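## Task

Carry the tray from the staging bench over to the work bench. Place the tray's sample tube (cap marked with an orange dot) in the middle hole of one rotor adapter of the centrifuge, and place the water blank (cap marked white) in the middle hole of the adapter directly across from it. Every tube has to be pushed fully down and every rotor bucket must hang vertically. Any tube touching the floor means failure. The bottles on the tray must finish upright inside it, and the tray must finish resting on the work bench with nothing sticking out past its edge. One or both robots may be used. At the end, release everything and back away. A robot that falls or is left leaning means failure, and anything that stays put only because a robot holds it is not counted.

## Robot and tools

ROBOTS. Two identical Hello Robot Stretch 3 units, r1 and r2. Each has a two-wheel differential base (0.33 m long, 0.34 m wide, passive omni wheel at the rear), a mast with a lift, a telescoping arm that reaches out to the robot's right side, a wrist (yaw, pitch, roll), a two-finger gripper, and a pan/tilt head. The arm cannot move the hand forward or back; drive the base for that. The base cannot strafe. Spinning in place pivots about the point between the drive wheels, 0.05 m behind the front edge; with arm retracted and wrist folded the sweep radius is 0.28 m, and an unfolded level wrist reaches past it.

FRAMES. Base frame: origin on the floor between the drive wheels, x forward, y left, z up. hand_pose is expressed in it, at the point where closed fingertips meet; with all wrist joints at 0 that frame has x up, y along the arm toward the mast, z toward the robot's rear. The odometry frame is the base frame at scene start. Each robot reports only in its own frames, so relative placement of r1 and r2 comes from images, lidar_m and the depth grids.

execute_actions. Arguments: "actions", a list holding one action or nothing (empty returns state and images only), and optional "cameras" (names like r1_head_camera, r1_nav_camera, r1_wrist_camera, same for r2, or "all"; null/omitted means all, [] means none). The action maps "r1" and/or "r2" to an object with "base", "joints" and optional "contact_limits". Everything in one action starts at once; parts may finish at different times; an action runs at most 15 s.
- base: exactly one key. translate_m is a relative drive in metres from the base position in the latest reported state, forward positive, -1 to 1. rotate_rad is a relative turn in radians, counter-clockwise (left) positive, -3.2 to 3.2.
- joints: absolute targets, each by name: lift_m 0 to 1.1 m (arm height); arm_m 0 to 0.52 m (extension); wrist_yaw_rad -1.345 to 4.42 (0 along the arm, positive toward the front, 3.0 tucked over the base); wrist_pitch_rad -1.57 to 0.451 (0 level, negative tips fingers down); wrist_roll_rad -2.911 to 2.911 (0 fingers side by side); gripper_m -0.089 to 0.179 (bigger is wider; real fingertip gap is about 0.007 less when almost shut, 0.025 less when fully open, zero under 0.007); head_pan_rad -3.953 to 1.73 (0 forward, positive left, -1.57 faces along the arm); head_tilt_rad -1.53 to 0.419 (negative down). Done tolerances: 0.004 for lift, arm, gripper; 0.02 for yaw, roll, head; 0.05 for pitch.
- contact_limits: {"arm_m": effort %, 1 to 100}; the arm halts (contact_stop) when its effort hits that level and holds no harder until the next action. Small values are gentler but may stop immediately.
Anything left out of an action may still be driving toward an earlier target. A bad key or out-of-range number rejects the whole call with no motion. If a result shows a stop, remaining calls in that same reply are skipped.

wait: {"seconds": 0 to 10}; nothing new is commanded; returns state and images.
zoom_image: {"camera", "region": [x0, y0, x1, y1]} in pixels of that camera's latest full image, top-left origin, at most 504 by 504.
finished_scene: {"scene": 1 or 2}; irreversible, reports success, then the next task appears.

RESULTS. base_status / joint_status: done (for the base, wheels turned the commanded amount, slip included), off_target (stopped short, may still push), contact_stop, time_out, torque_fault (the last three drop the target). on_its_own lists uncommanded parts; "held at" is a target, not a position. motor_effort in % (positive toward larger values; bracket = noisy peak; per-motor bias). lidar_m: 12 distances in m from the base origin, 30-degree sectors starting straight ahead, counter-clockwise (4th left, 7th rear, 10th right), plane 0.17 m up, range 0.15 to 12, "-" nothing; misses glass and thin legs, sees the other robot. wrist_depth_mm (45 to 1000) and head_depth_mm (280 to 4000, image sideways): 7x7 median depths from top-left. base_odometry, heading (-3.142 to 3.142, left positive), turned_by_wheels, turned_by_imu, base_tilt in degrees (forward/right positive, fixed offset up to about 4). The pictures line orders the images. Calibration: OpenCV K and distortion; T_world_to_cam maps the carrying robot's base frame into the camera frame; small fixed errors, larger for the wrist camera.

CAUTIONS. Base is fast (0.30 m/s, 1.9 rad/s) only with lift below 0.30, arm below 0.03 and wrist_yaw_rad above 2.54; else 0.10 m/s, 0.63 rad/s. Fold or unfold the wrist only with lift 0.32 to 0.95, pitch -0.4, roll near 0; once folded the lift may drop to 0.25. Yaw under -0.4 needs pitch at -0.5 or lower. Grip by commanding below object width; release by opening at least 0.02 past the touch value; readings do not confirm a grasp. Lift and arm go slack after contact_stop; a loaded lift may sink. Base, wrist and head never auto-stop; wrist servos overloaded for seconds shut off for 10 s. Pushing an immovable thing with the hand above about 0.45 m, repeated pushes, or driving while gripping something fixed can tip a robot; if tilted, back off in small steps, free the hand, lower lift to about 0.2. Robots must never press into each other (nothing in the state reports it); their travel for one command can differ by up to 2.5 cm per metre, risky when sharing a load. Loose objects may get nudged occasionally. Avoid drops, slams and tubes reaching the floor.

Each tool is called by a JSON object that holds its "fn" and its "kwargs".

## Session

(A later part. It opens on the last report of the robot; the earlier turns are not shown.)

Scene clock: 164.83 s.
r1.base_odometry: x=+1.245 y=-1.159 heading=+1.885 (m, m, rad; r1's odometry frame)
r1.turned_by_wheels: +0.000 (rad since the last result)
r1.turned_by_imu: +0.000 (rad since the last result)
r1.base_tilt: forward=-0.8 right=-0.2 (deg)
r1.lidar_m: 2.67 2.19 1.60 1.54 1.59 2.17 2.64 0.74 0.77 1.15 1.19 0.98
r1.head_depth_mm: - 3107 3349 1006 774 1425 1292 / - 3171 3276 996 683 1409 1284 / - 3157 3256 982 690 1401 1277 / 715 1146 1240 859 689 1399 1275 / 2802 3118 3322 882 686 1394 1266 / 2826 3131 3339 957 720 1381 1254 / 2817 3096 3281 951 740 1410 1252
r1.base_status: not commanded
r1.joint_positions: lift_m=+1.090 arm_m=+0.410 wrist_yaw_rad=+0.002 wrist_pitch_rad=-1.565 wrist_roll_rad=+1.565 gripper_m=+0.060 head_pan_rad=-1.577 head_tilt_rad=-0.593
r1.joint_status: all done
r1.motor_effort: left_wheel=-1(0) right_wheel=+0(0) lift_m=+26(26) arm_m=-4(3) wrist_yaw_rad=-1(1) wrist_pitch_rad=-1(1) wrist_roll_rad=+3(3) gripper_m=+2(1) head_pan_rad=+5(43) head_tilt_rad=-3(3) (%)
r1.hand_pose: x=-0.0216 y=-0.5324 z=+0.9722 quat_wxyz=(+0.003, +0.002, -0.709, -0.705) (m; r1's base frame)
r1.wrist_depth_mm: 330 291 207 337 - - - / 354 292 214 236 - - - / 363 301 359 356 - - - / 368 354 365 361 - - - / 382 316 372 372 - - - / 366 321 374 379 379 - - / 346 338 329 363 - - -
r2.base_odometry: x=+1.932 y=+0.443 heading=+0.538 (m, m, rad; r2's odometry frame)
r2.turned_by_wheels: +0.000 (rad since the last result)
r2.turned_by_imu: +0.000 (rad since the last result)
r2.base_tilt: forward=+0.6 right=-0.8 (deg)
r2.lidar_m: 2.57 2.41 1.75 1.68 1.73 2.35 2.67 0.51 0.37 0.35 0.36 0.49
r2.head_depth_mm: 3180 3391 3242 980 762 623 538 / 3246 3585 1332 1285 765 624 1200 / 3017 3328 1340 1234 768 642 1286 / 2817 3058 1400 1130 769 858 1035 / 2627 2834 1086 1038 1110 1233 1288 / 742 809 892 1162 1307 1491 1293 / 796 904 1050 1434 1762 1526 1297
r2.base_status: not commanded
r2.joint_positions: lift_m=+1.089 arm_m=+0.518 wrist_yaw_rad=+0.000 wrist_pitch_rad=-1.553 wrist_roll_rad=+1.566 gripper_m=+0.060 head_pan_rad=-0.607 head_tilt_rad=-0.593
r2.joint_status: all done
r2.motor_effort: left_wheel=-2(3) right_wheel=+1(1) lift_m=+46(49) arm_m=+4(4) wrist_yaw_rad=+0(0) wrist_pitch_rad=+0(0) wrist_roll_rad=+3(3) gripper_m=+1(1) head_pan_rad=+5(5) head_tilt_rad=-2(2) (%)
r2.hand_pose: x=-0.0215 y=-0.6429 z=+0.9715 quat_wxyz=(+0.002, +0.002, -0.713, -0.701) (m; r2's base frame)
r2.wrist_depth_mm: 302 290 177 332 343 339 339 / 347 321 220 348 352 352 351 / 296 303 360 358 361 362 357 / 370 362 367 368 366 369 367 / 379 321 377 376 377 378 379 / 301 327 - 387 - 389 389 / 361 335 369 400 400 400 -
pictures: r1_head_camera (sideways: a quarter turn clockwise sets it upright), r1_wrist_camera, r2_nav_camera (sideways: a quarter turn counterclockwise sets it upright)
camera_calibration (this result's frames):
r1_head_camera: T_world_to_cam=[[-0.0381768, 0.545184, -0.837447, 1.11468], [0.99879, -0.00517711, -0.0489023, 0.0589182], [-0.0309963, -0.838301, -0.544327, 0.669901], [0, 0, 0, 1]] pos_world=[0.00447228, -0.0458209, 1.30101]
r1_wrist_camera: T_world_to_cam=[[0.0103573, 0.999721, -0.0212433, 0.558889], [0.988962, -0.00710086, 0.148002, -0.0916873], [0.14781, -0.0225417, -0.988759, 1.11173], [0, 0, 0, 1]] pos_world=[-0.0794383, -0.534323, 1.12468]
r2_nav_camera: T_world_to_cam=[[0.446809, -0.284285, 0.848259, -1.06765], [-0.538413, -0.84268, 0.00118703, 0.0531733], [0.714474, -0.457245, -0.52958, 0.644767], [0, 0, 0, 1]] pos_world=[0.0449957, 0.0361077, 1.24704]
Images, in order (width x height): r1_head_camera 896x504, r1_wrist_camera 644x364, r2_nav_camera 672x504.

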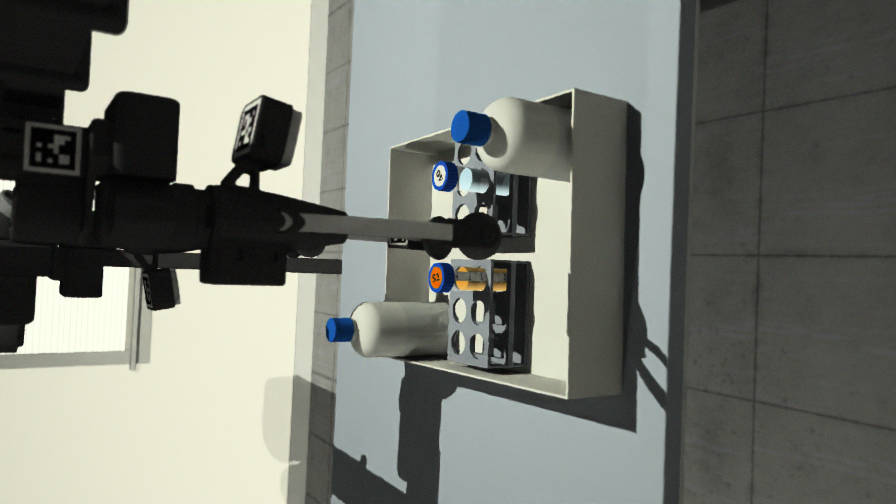

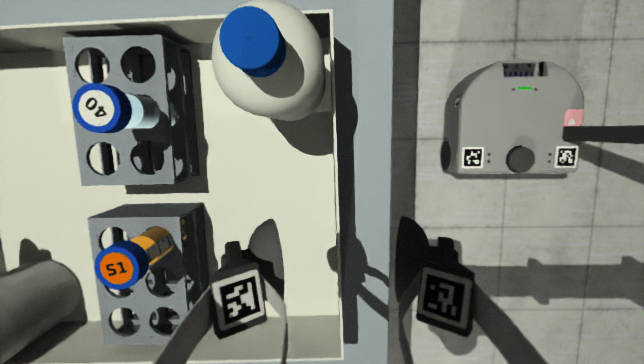

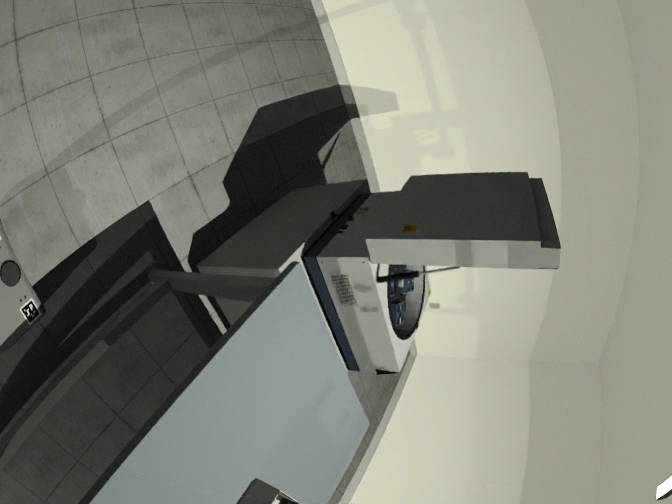

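{"fn": "execute_actions", "kwargs": {"actions": [{"r1":{"base":{"rotate_rad":-0.6},"joints":{"arm_m":0.1,"lift_m":1.1}},"r2":{"joints":{"arm_m":0.0}}}], "cameras": []}}

{"fn": "execute_actions", "kwargs": {"actions": [{"r1":{"base":{"translate_m":0.22}},"r2":{"base":{"translate_m":-0.3}}}], "cameras": []}}

{"fn": "execute_actions", "kwargs": {"actions": [{"r1":{"base":{"rotate_rad":0.6},"joints":{"wrist_roll_rad":0,"gripper_m":0.075}}}], "cameras": []}}

{"fn": "execute_actions", "kwargs": {"actions": [{"r1":{"base":{"translate_m":-0.146},"joints":{"arm_m":0.43,"head_tilt_rad":-0.7}}}], "cameras": ["r1_wrist_camera","r1_head_camera"]}}

Scene clock: 173.53 s.
r1.base_odometry: x=+1.245 y=-1.159 heading=+1.285 (m, m, rad; r1's odometry frame)
r1.turned_by_wheels: -0.600 (rad since the last result)
r1.turned_by_imu: -0.601 (rad since the last result)
r1.base_tilt: forward=-0.8 right=-0.3 (deg)
r1.lidar_m: 0.98 2.67 2.40 1.64 1.54 1.56 2.02 2.64 0.88 0.74 1.16 1.18
r1.head_depth_mm: - - - 1064 1149 1394 1289 / - - - - 1151 1290 1281 / - - - - - 1352 1255 / 3381 3715 3417 - - 1521 1302 / 3249 3617 3353 1008 729 1502 1270 / 3051 3369 1358 960 744 1411 1258 / 2887 3164 3284 953 652 695 1254
r1.base_status: done
r1.joint_positions: lift_m=+1.100 arm_m=+0.100 wrist_yaw_rad=+0.001 wrist_pitch_rad=-1.564 wrist_roll_rad=+1.565 gripper_m=+0.060 head_pan_rad=-1.577 head_tilt_rad=-0.593
r1.joint_status: all done
r1.motor_effort: left_wheel=+1(5) right_wheel=-2(4) lift_m=+26(28) arm_m=-5(6) wrist_yaw_rad=-2(1) wrist_pitch_rad=-1(1) wrist_roll_rad=+3(3) gripper_m=+0(1) head_pan_rad=+5(5) head_tilt_rad=-3(3) (%)
r1.hand_pose: x=-0.0216 y=-0.2228 z=+0.9822 quat_wxyz=(+0.003, +0.002, -0.709, -0.705) (m; r1's base frame)
r1.wrist_depth_mm: 743 - - - - - - / 681 - - - - - - / - - - - - - - / - - - - - - - / 397 - - - - - - / 411 - - - - - - / 410 414 - - - - -
r2.base_odometry: x=+1.932 y=+0.443 heading=+0.538 (m, m, rad; r2's odometry frame)
r2.turned_by_wheels: +0.000 (rad since the last result)
r2.turned_by_imu: +0.000 (rad since the last result)
r2.base_tilt: forward=+0.7 right=-0.9 (deg)
r2.lidar_m: 2.56 2.41 1.74 1.68 1.74 2.36 2.68 0.51 0.37 0.35 0.36 0.49
r2.head_depth_mm: 3166 3372 3303 982 763 622 539 / 3307 3570 1330 1291 765 625 1200 / 3045 3323 1332 1226 766 643 1289 / 2830 3058 1412 1126 765 860 1035 / 2607 2815 1016 1041 1115 1243 1281 / 742 807 894 1160 1306 1491 1295 / 798 906 1050 1437 1759 1530 1296
r2.base_status: not commanded
r2.joint_positions: lift_m=+1.089 arm_m=+0.000 wrist_yaw_rad=+0.000 wrist_pitch_rad=-1.552 wrist_roll_rad=+1.566 gripper_m=+0.060 head_pan_rad=-0.607 head_tilt_rad=-0.593
r2.joint_status: all done
r2.motor_effort: left_wheel=-3(3) right_wheel=+1(1) lift_m=+46(46) arm_m=-1(2) wrist_yaw_rad=+0(1) wrist_pitch_rad=+0(0) wrist_roll_rad=+3(3) gripper_m=+1(0) head_pan_rad=+5(5) head_tilt_rad=-3(3) (%)
r2.hand_pose: x=-0.0215 y=-0.1257 z=+0.9715 quat_wxyz=(+0.002, +0.002, -0.713, -0.701) (m; r2's base frame)
r2.wrist_depth_mm: 347 351 - - - - - / 353 357 - - - - - / 361 370 - - - - - / 374 376 - - - - - / 385 388 - - - - - / 397 396 - - - - - / 406 406 - - - - -
pictures: none
No camera images: the call's "cameras" was empty. Leave "cameras" out to get every camera's image.

Scene clock: 177.47 s.
r1.base_odometry: x=+1.307 y=-0.948 heading=+1.285 (m, m, rad; r1's odometry frame)
r1.turned_by_wheels: +0.000 (rad since the last result)
r1.turned_by_imu: +0.001 (rad since the last result)
r1.base_tilt: forward=-0.8 right=-0.3 (deg)
r1.lidar_m: 0.76 2.48 2.59 1.78 1.66 1.70 2.19 2.83 0.82 1.10 1.03 1.05
r1.head_depth_mm: - - - 1298 1017 1152 1292 / - - - - 757 1492 1265 / - - - - - 1443 1282 / 3273 3608 3404 - - 651 1301 / 3109 3432 3378 895 723 611 1264 / 2923 3239 3318 915 721 579 1206 / 2789 3030 3118 880 686 563 548
r1.base_status: done
r1.joint_positions: lift_m=+1.100 arm_m=+0.100 wrist_yaw_rad=+0.001 wrist_pitch_rad=-1.564 wrist_roll_rad=+1.565 gripper_m=+0.060 head_pan_rad=-1.577 head_tilt_rad=-0.593
r1.joint_status: not commanded
r1.motor_effort: left_wheel=+1(4) right_wheel=-2(2) lift_m=+26(26) arm_m=-5(5) wrist_yaw_rad=-1(1) wrist_pitch_rad=-1(1) wrist_roll_rad=+3(3) gripper_m=+1(1) head_pan_rad=+5(5) head_tilt_rad=-3(3) (%)
r1.hand_pose: x=-0.0216 y=-0.2228 z=+0.9822 quat_wxyz=(+0.003, +0.002, -0.709, -0.705) (m; r1's base frame)
r1.wrist_depth_mm: 945 - - - - - - / 367 - - - - - - / 369 - - - - - - / 358 385 - - - - - / 337 392 - - - - - / 399 376 403 - - - - / 409 404 413 - - - -
r2.base_odometry: x=+1.674 y=+0.290 heading=+0.538 (m, m, rad; r2's odometry frame)
r2.turned_by_wheels: +0.000 (rad since the last result)
r2.turned_by_imu: +0.000 (rad since the last result)
r2.base_tilt: forward=+0.7 right=-0.8 (deg)
r2.lidar_m: 1.57 2.41 1.75 1.68 1.73 2.35 2.38 0.51 0.37 0.35 0.37 0.50
r2.head_depth_mm: 3193 3426 3277 979 762 624 538 / 3447 3733 3372 984 764 625 1231 / 3404 3759 1578 985 767 659 1289 / 3156 3383 1441 990 768 1443 1264 / 2920 3123 1354 992 824 1488 1233 / 2741 2926 1290 997 1104 1456 1289 / 990 1048 1140 1447 1718 1529 1291
r2.base_status: done
r2.joint_positions: lift_m=+1.089 arm_m=+0.000 wrist_yaw_rad=+0.000 wrist_pitch_rad=-1.552 wrist_roll_rad=+1.566 gripper_m=+0.060 head_pan_rad=-0.607 head_tilt_rad=-0.593
r2.joint_status: not commanded
r2.motor_effort: left_wheel=-2(8) right_wheel=+2(3) lift_m=+46(46) arm_m=-1(1) wrist_yaw_rad=+0(1) wrist_pitch_rad=+0(0) wrist_roll_rad=+3(3) gripper_m=+1(0) head_pan_rad=+5(4) head_tilt_rad=-2(2) (%)
r2.hand_pose: x=-0.0215 y=-0.1257 z=+0.9715 quat_wxyz=(+0.002, +0.002, -0.713, -0.701) (m; r2's base frame)
r2.wrist_depth_mm: 347 352 - - - - - / 356 360 - - - - - / 367 368 - - - - - / 373 378 - - - - - / 386 388 - - - - - / 397 395 - - - - - / 405 405 - - - - -
pictures: none
No camera images: the call's "cameras" was empty. Leave "cameras" out to get every camera's image.

Scene clock: 179.37 s.
r1.base_odometry: x=+1.307 y=-0.948 heading=+1.885 (m, m, rad; r1's odometry frame)
r1.turned_by_wheels: +0.600 (rad since the last result)
r1.turned_by_imu: +0.602 (rad since the last result)
r1.base_tilt: forward=-0.8 right=-0.3 (deg)
r1.lidar_m: 2.48 2.37 1.73 1.67 1.72 2.36 1.37 0.82 1.07 1.03 1.06 0.76
r1.head_depth_mm: - - - 915 717 582 1211 / - - - 915 715 577 1229 / - - - - - 574 1199 / 2686 2946 3223 - - 615 1195 / 1058 2827 3171 971 750 628 1213 / 2713 2991 3195 958 746 608 1206 / 2717 2984 3182 948 740 605 1203
r1.base_status: done
r1.joint_positions: lift_m=+1.100 arm_m=+0.100 wrist_yaw_rad=+0.001 wrist_pitch_rad=-1.564 wrist_roll_rad=+0.007 gripper_m=+0.075 head_pan_rad=-1.577 head_tilt_rad=-0.593
r1.joint_status: all done
r1.motor_effort: left_wheel=-2(5) right_wheel=+1(5) lift_m=+26(26) arm_m=-5(5) wrist_yaw_rad=-1(1) wrist_pitch_rad=-1(1) wrist_roll_rad=-3(5) gripper_m=+0(60) head_pan_rad=+4(5) head_tilt_rad=-3(3) (%)
r1.hand_pose: x=-0.0216 y=-0.2231 z=+0.9822 quat_wxyz=(+0.500, +0.497, -0.503, -0.500) (m; r1's base frame)
r1.wrist_depth_mm: 353 357 351 349 349 346 348 / 367 368 369 - - - 863 / - - - - - - - / - - - - - - - / - - - - - - - / - - - - - - - / - - - - - - -
r2.base_odometry: x=+1.674 y=+0.290 heading=+0.538 (m, m, rad; r2's odometry frame)
r2.turned_by_wheels: +0.000 (rad since the last result)
r2.turned_by_imu: +0.000 (rad since the last result)
r2.base_tilt: forward=+0.7 right=-0.9 (deg)
r2.lidar_m: 1.57 2.41 1.74 1.67 1.73 2.35 2.38 0.51 0.37 0.35 0.37 0.50
r2.head_depth_mm: 3128 3367 3280 981 763 623 539 / 3428 3719 3315 984 765 624 1228 / 3410 3673 1568 985 767 659 1283 / 3126 3376 1444 991 768 1444 1255 / 2958 3122 1357 992 826 1487 1239 / 2731 2915 1286 996 1103 1449 1293 / 991 1047 1139 1445 1724 1541 1293
r2.base_status: not commanded
r2.joint_positions: lift_m=+1.089 arm_m=+0.000 wrist_yaw_rad=+0.000 wrist_pitch_rad=-1.552 wrist_roll_rad=+1.566 gripper_m=+0.060 head_pan_rad=-0.607 head_tilt_rad=-0.593
r2.joint_status: not commanded
r2.motor_effort: left_wheel=-2(2) right_wheel=+2(1) lift_m=+46(47) arm_m=-1(1) wrist_yaw_rad=+0(1) wrist_pitch_rad=+0(0) wrist_roll_rad=+3(3) gripper_m=+0(0) head_pan_rad=+5(4) head_tilt_rad=-3(3) (%)
r2.hand_pose: x=-0.0215 y=-0.1257 z=+0.9715 quat_wxyz=(+0.002, +0.002, -0.713, -0.701) (m; r2's base frame)
r2.wrist_depth_mm: 344 352 - - - - - / 355 358 - - - - - / 366 368 - - - - - / 374 376 - - - - - / 385 389 - - - - - / 395 398 - - - - - / 404 408 - - - - -
pictures: none
No camera images: the call's "cameras" was empty. Leave "cameras" out to get every camera's image.

Scene clock: 183.00 s.
r1.base_odometry: x=+1.352 y=-1.087 heading=+1.885 (m, m, rad; r1's odometry frame)
r1.turned_by_wheels: +0.000 (rad since the last result)
r1.turned_by_imu: -0.001 (rad since the last result)
r1.base_tilt: forward=-0.8 right=-0.3 (deg)
r1.lidar_m: 2.63 2.37 1.73 1.66 1.72 2.35 1.37 0.69 1.07 1.03 1.06 0.89
r1.head_depth_mm: 2743 3045 1145 867 590 609 1234 / 2835 3081 1136 806 575 606 1227 / - 3109 2893 792 684 603 1221 / 2714 3115 1115 767 680 601 1211 / 2728 3110 1070 751 676 596 1211 / 2646 3030 1089 832 657 593 1198 / 2771 3089 1081 826 669 591 1195
r1.base_status: done
r1.joint_positions: lift_m=+1.100 arm_m=+0.430 wrist_yaw_rad=+0.000 wrist_pitch_rad=-1.564 wrist_roll_rad=+0.006 gripper_m=+0.075 head_pan_rad=-1.577 head_tilt_rad=-0.692
r1.joint_status: all done
r1.motor_effort: left_wheel=-1(4) right_wheel=+1(3) lift_m=+26(26) arm_m=+5(4) wrist_yaw_rad=+1(0) wrist_pitch_rad=-1(1) wrist_roll_rad=-3(3) gripper_m=+2(0) head_pan_rad=+5(5) head_tilt_rad=-3(11) (%)
r1.hand_pose: x=-0.0216 y=-0.5523 z=+0.9822 quat_wxyz=(+0.500, +0.497, -0.503, -0.500) (m; r1's base frame)
r1.wrist_depth_mm: 356 351 291 350 342 343 345 / 368 363 359 357 358 349 352 / 368 371 315 309 307 305 359 / 379 378 317 310 310 292 373 / 392 384 385 383 376 369 378 / 399 404 - 398 394 286 384 / 408 409 402 360 341 251 394
r2.base_odometry: x=+1.674 y=+0.290 heading=+0.538 (m, m, rad; r2's odometry frame)
r2.turned_by_wheels: +0.000 (rad since the last result)
r2.turned_by_imu: +0.000 (rad since the last result)
r2.base_tilt: forward=+0.6 right=-0.7 (deg)
r2.lidar_m: 1.57 2.41 1.75 1.68 1.73 2.36 2.39 0.51 0.37 0.36 0.37 0.50
r2.head_depth_mm: 3130 3309 3346 979 765 623 539 / 3409 3721 3317 981 765 625 1223 / 3405 3700 1562 992 768 661 1284 / 3150 3461 1440 994 767 1454 1257 / 2942 3164 1366 997 824 1488 1235 / 2745 2948 1294 998 1101 1453 1297 / 990 1046 1139 1445 1729 1539 1298
r2.base_status: not commanded
r2.joint_positions: lift_m=+1.089 arm_m=+0.000 wrist_yaw_rad=+0.000 wrist_pitch_rad=-1.552 wrist_roll_rad=+1.566 gripper_m=+0.060 head_pan_rad=-0.607 head_tilt_rad=-0.593
r2.joint_status: not commanded
r2.motor_effort: left_wheel=-2(2) right_wheel=+1(2) lift_m=+47(46) arm_m=-1(1) wrist_yaw_rad=+0(0) wrist_pitch_rad=+0(0) wrist_roll_rad=+3(3) gripper_m=+0(1) head_pan_rad=+5(5) head_tilt_rad=-3(2) (%)
r2.hand_pose: x=-0.0215 y=-0.1257 z=+0.9715 quat_wxyz=(+0.002, +0.002, -0.713, -0.701) (m; r2's base frame)
r2.wrist_depth_mm: 349 354 - - - - - / 355 358 - - - - - / 366 368 - - - - - / 374 377 - - - - - / 385 389 - - - - - / 396 394 - - - - - / 407 408 - - - - -
pictures: r1_head_camera (sideways: a quarter turn clockwise sets it upright), r1_wrist_camera
camera_calibration (this result's frames):
r1_head_camera: T_world_to_cam=[[-0.0378921, 0.6249, -0.779785, 1.0395], [0.998821, -0.0000164046, -0.0485489, 0.0584517], [-0.030351, -0.780705, -0.624162, 0.773759], [0, 0, 0, 1]] pos_world=[0.00449053, -0.0455064, 1.29638]
r1_wrist_camera: T_world_to_cam=[[-0.999583, 0.0245391, -0.0152006, 0.0125929], [0.0221272, 0.989559, 0.142421, 0.441747], [0.0185367, 0.142025, -0.989689, 1.21016], [0, 0, 0, 1]] pos_world=[-0.0196193, -0.609316, 1.13496]
Images, in order (width x height): r1_head_camera 896x504, r1_wrist_camera 644x364.

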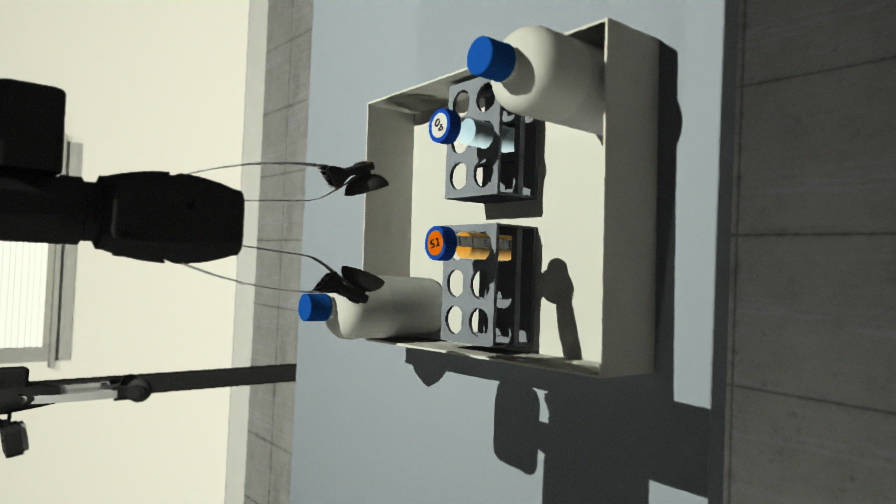

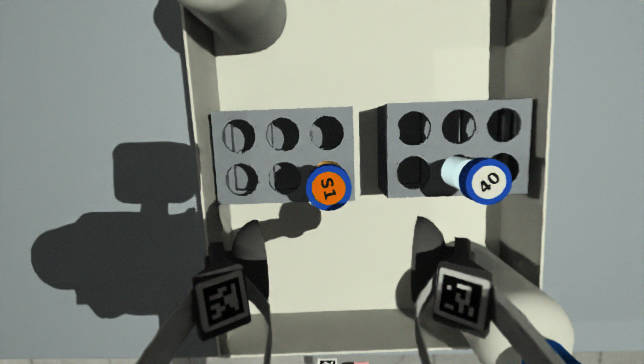

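{"fn": "execute_actions", "kwargs": {"actions": [{"r1":{"base":{"translate_m":0.002},"joints":{"arm_m":0.45,"lift_m":1.0}}}], "cameras": ["r1_wrist_camera","r1_head_camera"]}}

Scene clock: 186.63 s.
r1.base_odometry: x=+1.352 y=-1.085 heading=+1.885 (m, m, rad; r1's odometry frame)
r1.turned_by_wheels: +0.000 (rad since the last result)
r1.turned_by_imu: +0.000 (rad since the last result)
r1.base_tilt: forward=-0.7 right=-0.3 (deg)
r1.lidar_m: 2.62 2.37 1.73 1.67 1.72 2.35 1.37 0.69 1.07 1.03 1.07 0.89
r1.head_depth_mm: 2710 - 1101 868 580 607 1228 / 2681 3143 1133 768 576 606 1223 / 2601 - 1122 790 684 604 1217 / 2699 3087 1019 721 680 601 1212 / 2711 3067 1049 752 675 598 1212 / 1342 3024 1088 832 673 594 1203 / 2729 3095 1075 825 670 591 1199
r1.base_status: done
r1.joint_positions: lift_m=+1.000 arm_m=+0.450 wrist_yaw_rad=+0.000 wrist_pitch_rad=-1.564 wrist_roll_rad=+0.006 gripper_m=+0.075 head_pan_rad=-1.577 head_tilt_rad=-0.692
r1.joint_status: all done
r1.motor_effort: left_wheel=-2(2) right_wheel=+1(7) lift_m=+21(25) arm_m=+5(6) wrist_yaw_rad=+0(1) wrist_pitch_rad=-1(1) wrist_roll_rad=-2(2) gripper_m=+1(2) head_pan_rad=+5(4) head_tilt_rad=-3(3) (%)
r1.hand_pose: x=-0.0216 y=-0.5723 z=+0.8824 quat_wxyz=(+0.500, +0.497, -0.503, -0.500) (m; r1's base frame)
r1.wrist_depth_mm: 260 221 219 255 255 252 233 / 268 238 261 259 257 257 234 / 272 255 266 264 262 238 206 / 281 231 216 213 258 211 210 / 285 283 250 210 275 208 154 / 294 291 - 159 285 282 210 / 301 302 294 296 292 258 234
r2.base_odometry: x=+1.674 y=+0.290 heading=+0.538 (m, m, rad; r2's odometry frame)
r2.turned_by_wheels: +0.000 (rad since the last result)
r2.turned_by_imu: +0.000 (rad since the last result)
r2.base_tilt: forward=+0.6 right=-0.8 (deg)
r2.lidar_m: 1.57 2.41 1.74 1.68 1.73 2.35 2.38 0.51 0.37 0.35 0.37 0.50
r2.head_depth_mm: 3181 3411 3278 982 761 623 539 / 3439 3685 3326 984 765 625 1230 / 3415 3691 1568 988 766 661 1292 / 3130 3467 1443 992 769 1459 1253 / 2931 3140 1364 994 825 1488 1236 / 2735 2944 1281 998 1107 1452 1288 / 994 1044 1138 1438 1730 1528 1296
r2.base_status: not commanded
r2.joint_positions: lift_m=+1.089 arm_m=+0.000 wrist_yaw_rad=+0.000 wrist_pitch_rad=-1.552 wrist_roll_rad=+1.566 gripper_m=+0.060 head_pan_rad=-0.607 head_tilt_rad=-0.593
r2.joint_status: not commanded
r2.motor_effort: left_wheel=-3(2) right_wheel=+2(2) lift_m=+46(46) arm_m=-1(1) wrist_yaw_rad=-1(1) wrist_pitch_rad=+0(0) wrist_roll_rad=+3(3) gripper_m=+0(1) head_pan_rad=+5(5) head_tilt_rad=-3(2) (%)
r2.hand_pose: x=-0.0215 y=-0.1257 z=+0.9715 quat_wxyz=(+0.002, +0.002, -0.713, -0.701) (m; r2's base frame)
r2.wrist_depth_mm: 345 351 - - - - - / 353 359 - - - - - / 366 368 - - - - - / 375 380 - - - - - / 386 388 - - - - - / 399 396 - - - - - / 409 403 - - - - -
pictures: r1_head_camera (sideways: a quarter turn clockwise sets it upright), r1_wrist_camera
camera_calibration (this result's frames):
r1_head_camera: T_world_to_cam=[[-0.0378922, 0.6249, -0.779785, 1.0395], [0.998821, -0.0000162856, -0.0485489, 0.0584517], [-0.0303509, -0.780705, -0.624162, 0.773759], [0, 0, 0, 1]] pos_world=[0.00449053, -0.0455064, 1.29638]
r1_wrist_camera: T_world_to_cam=[[-0.999583, 0.0245388, -0.0152006, 0.0115677], [0.022127, 0.989559, 0.142421, 0.475742], [0.0185367, 0.142025, -0.989689, 1.1143], [0, 0, 0, 1]] pos_world=[-0.0196193, -0.629317, 1.03523]
Images, in order (width x height): r1_head_camera 896x504, r1_wrist_camera 644x364.

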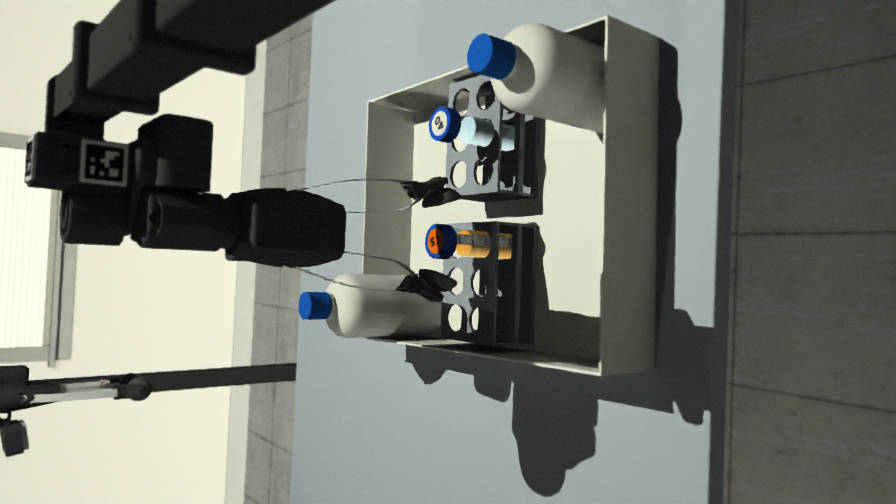

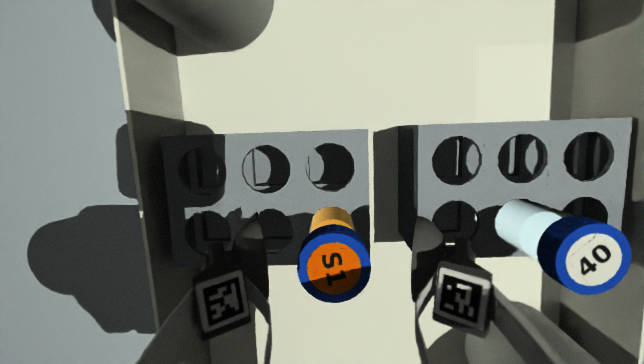

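{"fn": "execute_actions", "kwargs": {"actions": [{"r1":{"joints":{"arm_m":0.445,"lift_m":0.988}}}], "cameras": []}}

{"fn": "execute_actions", "kwargs": {"actions": [{"r1":{"joints":{"gripper_m":-0.01}}}], "cameras": ["r1_wrist_camera","r1_head_camera"]}}

{"fn": "execute_actions", "kwargs": {"actions": [{"r1":{"joints":{"lift_m":1.1,"head_pan_rad":-2.2}}}], "cameras": ["r1_wrist_camera","r1_head_camera"]}}

Scene clock: 191.03 s.
r1.base_odometry: x=+1.352 y=-1.085 heading=+1.885 (m, m, rad; r1's odometry frame)
r1.turned_by_wheels: +0.000 (rad since the last result)
r1.turned_by_imu: +0.000 (rad since the last result)
r1.base_tilt: forward=-0.7 right=-0.2 (deg)
r1.lidar_m: 2.61 2.37 1.73 1.67 1.73 2.35 1.37 0.69 1.06 1.03 1.06 0.89
r1.head_depth_mm: 2687 - 1074 869 580 608 1232 / 2666 3193 1132 767 577 606 1231 / 2659 - 1079 821 684 603 1221 / 2711 3073 1016 733 680 601 1213 / 2755 3083 1045 751 675 597 1207 / 1345 3013 1087 834 672 593 1201 / 2789 3087 1075 824 670 591 1195
r1.base_status: not commanded
r1.joint_positions: lift_m=+0.988 arm_m=+0.445 wrist_yaw_rad=+0.000 wrist_pitch_rad=-1.564 wrist_roll_rad=+0.006 gripper_m=+0.075 head_pan_rad=-1.577 head_tilt_rad=-0.692
r1.joint_status: all done
r1.motor_effort: left_wheel=-2(2) right_wheel=+2(1) lift_m=+21(21) arm_m=-4(5) wrist_yaw_rad=+0(0) wrist_pitch_rad=-1(1) wrist_roll_rad=-2(2) gripper_m=+1(2) head_pan_rad=+4(5) head_tilt_rad=-3(3) (%)
r1.hand_pose: x=-0.0216 y=-0.5681 z=+0.8704 quat_wxyz=(+0.500, +0.497, -0.503, -0.500) (m; r1's base frame)
r1.wrist_depth_mm: 248 208 232 242 242 241 230 / 257 218 249 249 246 245 233 / 261 218 252 254 252 224 198 / 268 212 202 202 252 198 197 / 273 211 237 187 265 204 142 / 279 280 - 147 273 269 143 / 285 287 283 279 279 252 228
r2.base_odometry: x=+1.674 y=+0.290 heading=+0.538 (m, m, rad; r2's odometry frame)
r2.turned_by_wheels: +0.000 (rad since the last result)
r2.turned_by_imu: +0.000 (rad since the last result)
r2.base_tilt: forward=+0.7 right=-0.9 (deg)
r2.lidar_m: 1.57 2.41 1.75 1.67 1.73 2.35 2.39 0.51 0.37 0.35 0.37 0.50
r2.head_depth_mm: 3141 3411 3325 982 765 621 538 / 3401 3691 3309 982 763 624 1227 / 3419 3719 1576 985 768 661 1288 / 3163 3441 1441 988 769 1448 1258 / 2951 3149 1364 990 824 1486 1237 / 2763 2960 1284 1000 1097 1454 1297 / 985 1044 1142 1431 1725 1541 1291
r2.base_status: not commanded
r2.joint_positions: lift_m=+1.089 arm_m=+0.000 wrist_yaw_rad=+0.000 wrist_pitch_rad=-1.552 wrist_roll_rad=+1.566 gripper_m=+0.060 head_pan_rad=-0.607 head_tilt_rad=-0.593
r2.joint_status: not commanded
r2.motor_effort: left_wheel=-2(3) right_wheel=+1(1) lift_m=+46(46) arm_m=-1(1) wrist_yaw_rad=+1(0) wrist_pitch_rad=+0(0) wrist_roll_rad=+3(3) gripper_m=+0(1) head_pan_rad=+5(5) head_tilt_rad=-2(3) (%)
r2.hand_pose: x=-0.0215 y=-0.1257 z=+0.9715 quat_wxyz=(+0.002, +0.002, -0.713, -0.701) (m; r2's base frame)
r2.wrist_depth_mm: 347 353 - - - - - / 355 360 - - - - - / 368 367 - - - - - / 374 378 - - - - - / 386 388 - - - - - / 395 395 - - - - - / 411 407 - - - - -
pictures: none
No camera images: the call's "cameras" was empty. Leave "cameras" out to get every camera's image.

Scene clock: 192.37 s.
r1.base_odometry: x=+1.352 y=-1.085 heading=+1.885 (m, m, rad; r1's odometry frame)
r1.turned_by_wheels: +0.000 (rad since the last result)
r1.turned_by_imu: +0.000 (rad since the last result)
r1.base_tilt: forward=-0.8 right=-0.2 (deg)
r1.lidar_m: 2.61 2.37 1.73 1.66 1.73 2.36 1.37 0.70 1.07 1.03 1.07 0.89
r1.head_depth_mm: 2719 - 1069 869 582 607 1231 / 2640 3173 1130 768 576 606 1223 / 2655 - 1080 793 683 604 1223 / 2696 3092 1040 720 679 600 1207 / 2744 3082 1051 753 675 598 1209 / 1346 2988 1088 835 671 593 1204 / 2749 3124 1076 825 671 590 1195
r1.base_status: not commanded
r1.joint_positions: lift_m=+0.988 arm_m=+0.445 wrist_yaw_rad=+0.000 wrist_pitch_rad=-1.564 wrist_roll_rad=+0.006 gripper_m=-0.009 head_pan_rad=-1.577 head_tilt_rad=-0.692
r1.joint_status: all done
r1.motor_effort: left_wheel=-1(1) right_wheel=+1(0) lift_m=+21(21) arm_m=-5(5) wrist_yaw_rad=+0(0) wrist_pitch_rad=-1(1) wrist_roll_rad=-2(3) gripper_m=-14(89) head_pan_rad=+4(5) head_tilt_rad=-3(4) (%)
r1.hand_pose: x=-0.0216 y=-0.5681 z=+0.8704 quat_wxyz=(+0.500, +0.497, -0.503, -0.500) (m; r1's base frame)
r1.wrist_depth_mm: 249 207 230 244 243 239 230 / 254 220 250 249 248 248 235 / 259 214 253 253 250 223 199 / 268 212 204 201 251 198 198 / 274 209 237 160 225 203 142 / 280 277 268 141 - 272 143 / 291 283 281 282 282 243 226
r2.base_odometry: x=+1.674 y=+0.290 heading=+0.538 (m, m, rad; r2's odometry frame)
r2.turned_by_wheels: +0.000 (rad since the last result)
r2.turned_by_imu: +0.000 (rad since the last result)
r2.base_tilt: forward=+0.7 right=-0.9 (deg)
r2.lidar_m: 1.57 2.42 1.74 1.67 1.73 2.36 2.39 0.51 0.37 0.35 0.37 0.50
r2.head_depth_mm: 3131 3361 3315 979 764 622 539 / 3401 3716 3330 980 765 626 1220 / 3409 3716 1578 985 767 660 1282 / 3181 3421 1444 991 769 1459 1261 / 3008 3186 1355 999 824 1484 1231 / 2757 2949 1287 1005 1104 1461 1291 / 992 1054 1140 1449 1723 1527 1302
r2.base_status: not commanded
r2.joint_positions: lift_m=+1.089 arm_m=+0.000 wrist_yaw_rad=+0.000 wrist_pitch_rad=-1.552 wrist_roll_rad=+1.566 gripper_m=+0.060 head_pan_rad=-0.607 head_tilt_rad=-0.593
r2.joint_status: not commanded
r2.motor_effort: left_wheel=-2(2) right_wheel=+1(2) lift_m=+46(46) arm_m=-1(1) wrist_yaw_rad=+0(0) wrist_pitch_rad=+0(0) wrist_roll_rad=+3(3) gripper_m=+1(1) head_pan_rad=+5(4) head_tilt_rad=-3(2) (%)
r2.hand_pose: x=-0.0215 y=-0.1257 z=+0.9715 quat_wxyz=(+0.002, +0.002, -0.713, -0.701) (m; r2's base frame)
r2.wrist_depth_mm: 347 352 - - - - - / 357 358 - - - - - / 367 368 - - - - - / 373 378 - - - - - / 386 388 - - - - - / 394 395 - - - - - / 408 408 - - - - -
pictures: r1_head_camera (sideways: a quarter turn clockwise sets it upright), r1_wrist_camera
camera_calibration (this result's frames):
r1_head_camera: T_world_to_cam=[[-0.037892, 0.6249, -0.779785, 1.0395], [0.998821, -0.0000165266, -0.0485489, 0.0584517], [-0.0303511, -0.780705, -0.624162, 0.773759], [0, 0, 0, 1]] pos_world=[0.00449052, -0.0455064, 1.29638]
r1_wrist_camera: T_world_to_cam=[[-0.999583, 0.0245389, -0.0152006, 0.0112822], [0.0221271, 0.989559, 0.142421, 0.473288], [0.0185367, 0.142025, -0.989689, 1.10183], [0, 0, 0, 1]] pos_world=[-0.0196193, -0.62511, 1.02323]
Images, in order (width x height): r1_head_camera 896x504, r1_wrist_camera 644x364.

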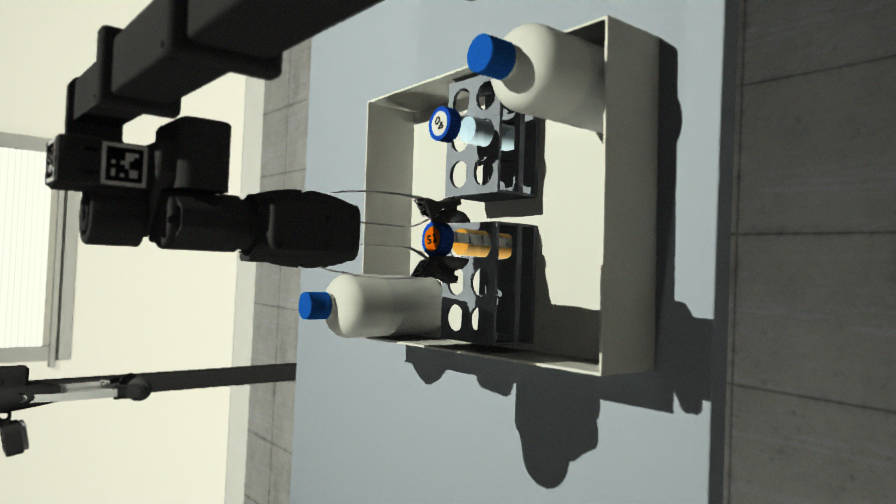

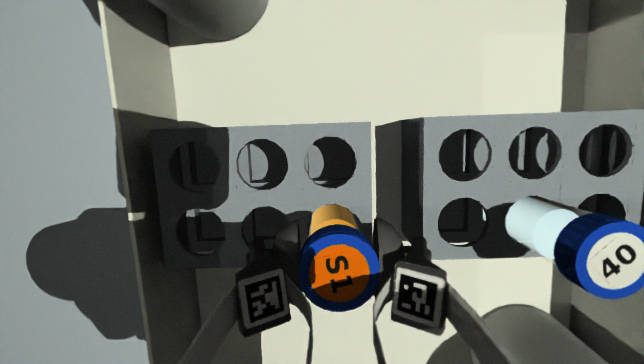

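Scene clock: 194.23 s.
r1.base_odometry: x=+1.352 y=-1.085 heading=+1.885 (m, m, rad; r1's odometry frame)
r1.turned_by_wheels: +0.000 (rad since the last result)
r1.turned_by_imu: +0.000 (rad since the last result)
r1.base_tilt: forward=-0.7 right=-0.2 (deg)
r1.lidar_m: 2.62 2.37 1.73 1.67 1.72 2.35 1.37 0.69 1.07 1.03 1.06 0.89
r1.head_depth_mm: - 1383 1128 1108 1107 1339 1234 / - 1265 1225 860 945 1297 1222 / - 1292 1366 854 730 1410 1218 / - 3684 1110 846 684 1409 1211 / 3192 3476 1098 839 661 1336 1202 / 2994 3281 1089 806 585 606 1197 / 2839 3088 1077 708 650 564 1195
r1.base_status: not commanded
r1.joint_positions: lift_m=+1.100 arm_m=+0.445 wrist_yaw_rad=+0.000 wrist_pitch_rad=-1.564 wrist_roll_rad=+0.006 gripper_m=-0.009 head_pan_rad=-2.193 head_tilt_rad=-0.692
r1.joint_status: all done
r1.motor_effort: left_wheel=-1(2) right_wheel=+1(0) lift_m=+27(32) arm_m=-6(5) wrist_yaw_rad=+0(0) wrist_pitch_rad=-1(1) wrist_roll_rad=-2(2) gripper_m=-14(15) head_pan_rad=-5(51) head_tilt_rad=-3(3) (%)
r1.hand_pose: x=-0.0216 y=-0.5681 z=+0.9822 quat_wxyz=(+0.500, +0.497, -0.503, -0.500) (m; r1's base frame)
r1.wrist_depth_mm: 353 354 234 345 343 339 344 / 361 358 356 358 356 351 352 / 376 372 346 363 359 305 364 / 383 379 318 363 314 309 372 / 387 390 382 160 380 339 382 / 401 400 396 140 345 323 384 / 409 404 358 375 348 249 391
r2.base_odometry: x=+1.674 y=+0.290 heading=+0.538 (m, m, rad; r2's odometry frame)
r2.turned_by_wheels: +0.000 (rad since the last result)
r2.turned_by_imu: +0.000 (rad since the last result)
r2.base_tilt: forward=+0.8 right=-0.9 (deg)
r2.lidar_m: 1.57 2.41 1.75 1.67 1.73 2.34 2.38 0.51 0.37 0.35 0.37 0.50
r2.head_depth_mm: 3126 3331 3249 981 762 622 539 / 3423 3707 3293 985 766 626 1228 / 3433 3697 1583 990 767 658 1290 / 3165 3367 1446 990 768 1447 1259 / 2963 3173 1351 995 827 1485 1234 / 2754 2915 1289 1000 1107 1452 1299 / 990 1043 1144 1447 1725 1530 1295
r2.base_status: not commanded
r2.joint_positions: lift_m=+1.089 arm_m=+0.000 wrist_yaw_rad=+0.000 wrist_pitch_rad=-1.552 wrist_roll_rad=+1.566 gripper_m=+0.060 head_pan_rad=-0.607 head_tilt_rad=-0.593
r2.joint_status: not commanded
r2.motor_effort: left_wheel=-2(2) right_wheel=+1(1) lift_m=+46(46) arm_m=-2(1) wrist_yaw_rad=+0(0) wrist_pitch_rad=+0(0) wrist_roll_rad=+3(3) gripper_m=+0(0) head_pan_rad=+5(5) head_tilt_rad=-2(2) (%)
r2.hand_pose: x=-0.0215 y=-0.1257 z=+0.9715 quat_wxyz=(+0.002, +0.002, -0.713, -0.701) (m; r2's base frame)
r2.wrist_depth_mm: 347 351 - - - - - / 356 360 - - - - - / 365 368 - - - - - / 374 378 - - - - - / 385 387 - - - - - / 392 395 - - - - - / 407 406 - - - - -
pictures: r1_head_camera (sideways: a quarter turn clockwise sets it upright), r1_wrist_camera
camera_calibration (this result's frames):
r1_head_camera: T_world_to_cam=[[0.330119, 0.531937, -0.779785, 1.03726], [0.81523, -0.577099, -0.0485489, 0.0595716], [-0.475838, -0.619677, -0.624162, 0.776477], [0, 0, 0, 1]] pos_world=[-0.0215058, -0.0362125, 1.29638]
r1_wrist_camera: T_world_to_cam=[[-0.999583, 0.0245394, -0.0152006, 0.0129804], [0.0221275, 0.989559, 0.142421, 0.457377], [0.0185368, 0.142025, -0.989689, 1.21239], [0, 0, 0, 1]] pos_world=[-0.0196193, -0.625109, 1.13494]
Images, in order (width x height): r1_head_camera 896x504, r1_wrist_camera 644x364.

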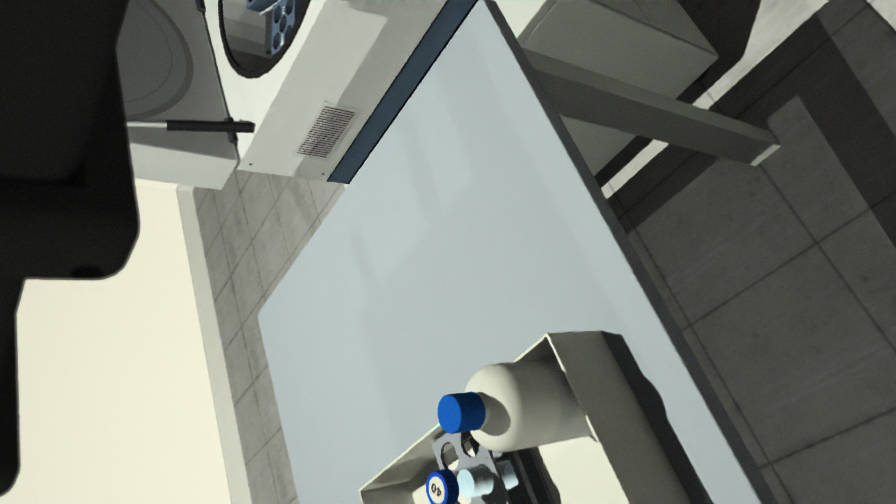

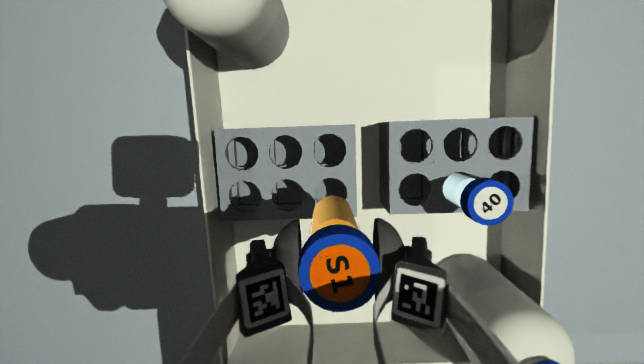

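{"fn": "execute_actions", "kwargs": {"actions": [{"r1":{"joints":{"arm_m":0.05}}}], "cameras": []}}

{"fn": "execute_actions", "kwargs": {"actions": [{"r1":{"base":{"translate_m":-0.55},"joints":{"head_pan_rad":-2.3,"head_tilt_rad":-0.75}}}], "cameras": ["r1_nav_camera","r1_head_camera"]}}

Scene clock: 200.20 s.
r1.base_odometry: x=+1.352 y=-1.085 heading=+1.885 (m, m, rad; r1's odometry frame)
r1.turned_by_wheels: +0.000 (rad since the last result)
r1.turned_by_imu: +0.000 (rad since the last result)
r1.base_tilt: forward=-0.7 right=-0.2 (deg)
r1.lidar_m: 2.63 2.37 1.73 1.66 1.73 2.36 1.37 0.69 1.07 1.03 1.07 0.89
r1.head_depth_mm: - 1381 1126 1108 1105 1340 1229 / - 1272 1228 860 946 1295 1228 / - 1297 1363 854 731 1418 1216 / - 3675 1109 846 684 1403 1213 / 3228 - 1006 840 661 1338 1207 / 2983 - - 809 586 595 1178 / - - - 732 621 578 -
r1.base_status: not commanded
r1.joint_positions: lift_m=+1.100 arm_m=+0.050 wrist_yaw_rad=+0.000 wrist_pitch_rad=-1.564 wrist_roll_rad=+0.005 gripper_m=-0.009 head_pan_rad=-2.193 head_tilt_rad=-0.692
r1.joint_status: all done
r1.motor_effort: left_wheel=-1(0) right_wheel=+1(1) lift_m=+26(26) arm_m=-6(6) wrist_yaw_rad=-1(0) wrist_pitch_rad=-1(1) wrist_roll_rad=-2(2) gripper_m=-14(15) head_pan_rad=-5(5) head_tilt_rad=-4(3) (%)
r1.hand_pose: x=-0.0216 y=-0.1731 z=+0.9822 quat_wxyz=(+0.501, +0.497, -0.503, -0.500) (m; r1's base frame)
r1.wrist_depth_mm: 361 356 353 359 368 - 643 / - - - - - - 982 / - - - - - - - / - - - - - - - / - - - 141 - - - / - - - 140 - - - / - - - - - - -
r2.base_odometry: x=+1.674 y=+0.290 heading=+0.538 (m, m, rad; r2's odometry frame)
r2.turned_by_wheels: +0.000 (rad since the last result)
r2.turned_by_imu: +0.000 (rad since the last result)
r2.base_tilt: forward=+0.6 right=-0.9 (deg)
r2.lidar_m: 1.57 2.42 1.75 1.68 1.73 2.35 2.39 0.51 0.37 0.36 0.37 0.50
r2.head_depth_mm: 3154 3384 3315 978 761 622 539 / 3454 3704 3332 987 765 624 1224 / 3353 3657 1581 989 766 659 1283 / 3181 3464 1440 988 768 1453 1261 / 2948 3101 1356 993 826 1480 1235 / 2750 2923 1282 996 1103 1444 1293 / 989 1044 1145 1455 1734 1520 1295
r2.base_status: not commanded
r2.joint_positions: lift_m=+1.089 arm_m=+0.000 wrist_yaw_rad=+0.000 wrist_pitch_rad=-1.552 wrist_roll_rad=+1.566 gripper_m=+0.060 head_pan_rad=-0.607 head_tilt_rad=-0.593
r2.joint_status: not commanded
r2.motor_effort: left_wheel=-2(2) right_wheel=+2(2) lift_m=+47(46) arm_m=-1(1) wrist_yaw_rad=+0(0) wrist_pitch_rad=+0(0) wrist_roll_rad=+3(3) gripper_m=-1(0) head_pan_rad=+4(4) head_tilt_rad=-3(2) (%)
r2.hand_pose: x=-0.0215 y=-0.1257 z=+0.9715 quat_wxyz=(+0.002, +0.002, -0.713, -0.701) (m; r2's base frame)
r2.wrist_depth_mm: 347 351 - - - - - / 354 360 - - - - - / 367 367 - - - - - / 375 378 - - - - - / 384 385 - - - - - / 396 397 - - - - - / 404 405 - - - - -
pictures: none
No camera images: the call's "cameras" was empty. Leave "cameras" out to get every camera's image.

Scene clock: 206.63 s.
r1.base_odometry: x=+1.522 y=-1.608 heading=+1.885 (m, m, rad; r1's odometry frame)
r1.turned_by_wheels: +0.000 (rad since the last result)
r1.turned_by_imu: -0.003 (rad since the last result)
r1.base_tilt: forward=-0.8 right=-0.3 (deg)
r1.lidar_m: 1.43 2.37 1.73 1.66 1.73 2.21 2.13 0.50 0.41 0.38 1.07 1.42
r1.head_depth_mm: 2195 2351 952 969 1353 1391 1206 / 2413 2565 1007 839 1035 1355 1202 / 2641 2805 1010 778 866 1155 1194 / 1084 1159 1009 727 753 915 1163 / 1015 1094 1005 765 860 817 1085 / 911 - 902 898 909 1015 1175 / 835 - 954 1057 1033 865 739
r1.base_status: done
r1.joint_positions: lift_m=+1.100 arm_m=+0.050 wrist_yaw_rad=+0.000 wrist_pitch_rad=-1.564 wrist_roll_rad=+0.005 gripper_m=-0.009 head_pan_rad=-2.293 head_tilt_rad=-0.741
r1.joint_status: all done
r1.motor_effort: left_wheel=-1(5) right_wheel=+1(1) lift_m=+27(27) arm_m=-6(6) wrist_yaw_rad=+0(0) wrist_pitch_rad=-1(1) wrist_roll_rad=-2(2) gripper_m=-14(13) head_pan_rad=-4(21) head_tilt_rad=-4(8) (%)
r1.hand_pose: x=-0.0216 y=-0.1731 z=+0.9822 quat_wxyz=(+0.501, +0.497, -0.503, -0.500) (m; r1's base frame)
r1.wrist_depth_mm: 358 353 361 371 666 551 439 / - - - - - 833 874 / - - - - - - - / - - - - - - - / - - - 142 - - - / - - - 141 - - - / - - - - - - -
r2.base_odometry: x=+1.674 y=+0.290 heading=+0.538 (m, m, rad; r2's odometry frame)
r2.turned_by_wheels: +0.000 (rad since the last result)
r2.turned_by_imu: +0.000 (rad since the last result)
r2.base_tilt: forward=+0.8 right=-0.9 (deg)
r2.lidar_m: 1.57 2.41 1.75 1.68 1.73 2.34 2.39 0.51 0.37 0.36 0.37 0.50
r2.head_depth_mm: 3157 3429 3312 978 761 624 538 / 3454 3682 3319 987 766 627 1230 / 3404 3737 1568 988 767 661 1282 / 3168 3397 1442 991 770 1444 1262 / 2955 3139 1356 993 824 1492 1234 / 2753 2915 1293 989 1099 1457 1285 / 989 1048 1138 1446 1739 1542 1293
r2.base_status: not commanded
r2.joint_positions: lift_m=+1.089 arm_m=+0.000 wrist_yaw_rad=+0.000 wrist_pitch_rad=-1.552 wrist_roll_rad=+1.566 gripper_m=+0.060 head_pan_rad=-0.607 head_tilt_rad=-0.593
r2.joint_status: not commanded
r2.motor_effort: left_wheel=-2(3) right_wheel=+1(1) lift_m=+46(46) arm_m=-1(1) wrist_yaw_rad=+0(0) wrist_pitch_rad=+0(0) wrist_roll_rad=+3(3) gripper_m=+1(1) head_pan_rad=+5(4) head_tilt_rad=-3(2) (%)
r2.hand_pose: x=-0.0215 y=-0.1257 z=+0.9715 quat_wxyz=(+0.002, +0.002, -0.713, -0.701) (m; r2's base frame)
r2.wrist_depth_mm: 348 349 - - - - - / 355 357 - - - - - / 366 368 - - - - - / 373 378 - - - - - / 383 388 - - - - - / 395 399 - - - - - / 405 406 - - - - -
pictures: r1_head_camera (sideways: a quarter turn clockwise sets it upright), r1_nav_camera (sideways: a quarter turn counterclockwise sets it upright)
camera_calibration (this result's frames):
r1_head_camera: T_world_to_cam=[[0.406329, 0.524403, -0.748264, 0.995708], [0.75509, -0.653847, -0.0481975, 0.0594779], [-0.514525, -0.545423, -0.661648, 0.825474], [0, 0, 0, 1]] pos_world=[-0.0247686, -0.03303, 1.29409]
r1_nav_camera: T_world_to_cam=[[-0.453467, -0.494439, 0.741551, -0.922021], [-0.760071, 0.64905, -0.0320297, 0.0983179], [-0.465467, -0.578156, -0.670131, 0.835617], [0, 0, 0, 1]] pos_world=[0.0455752, -0.0365786, 1.24685]
Images, in order (width x height): r1_head_camera 896x504, r1_nav_camera 672x504.

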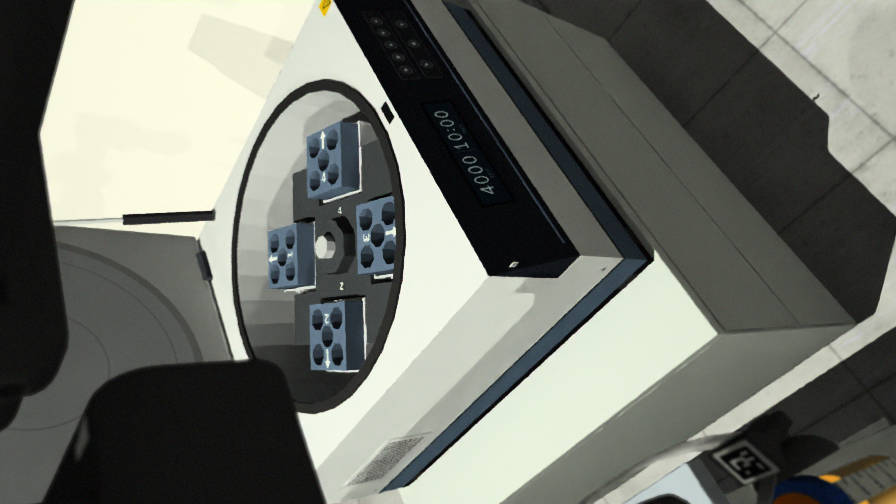

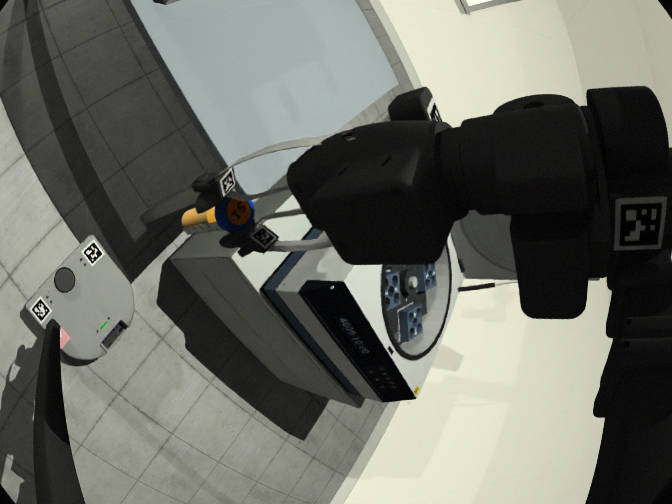

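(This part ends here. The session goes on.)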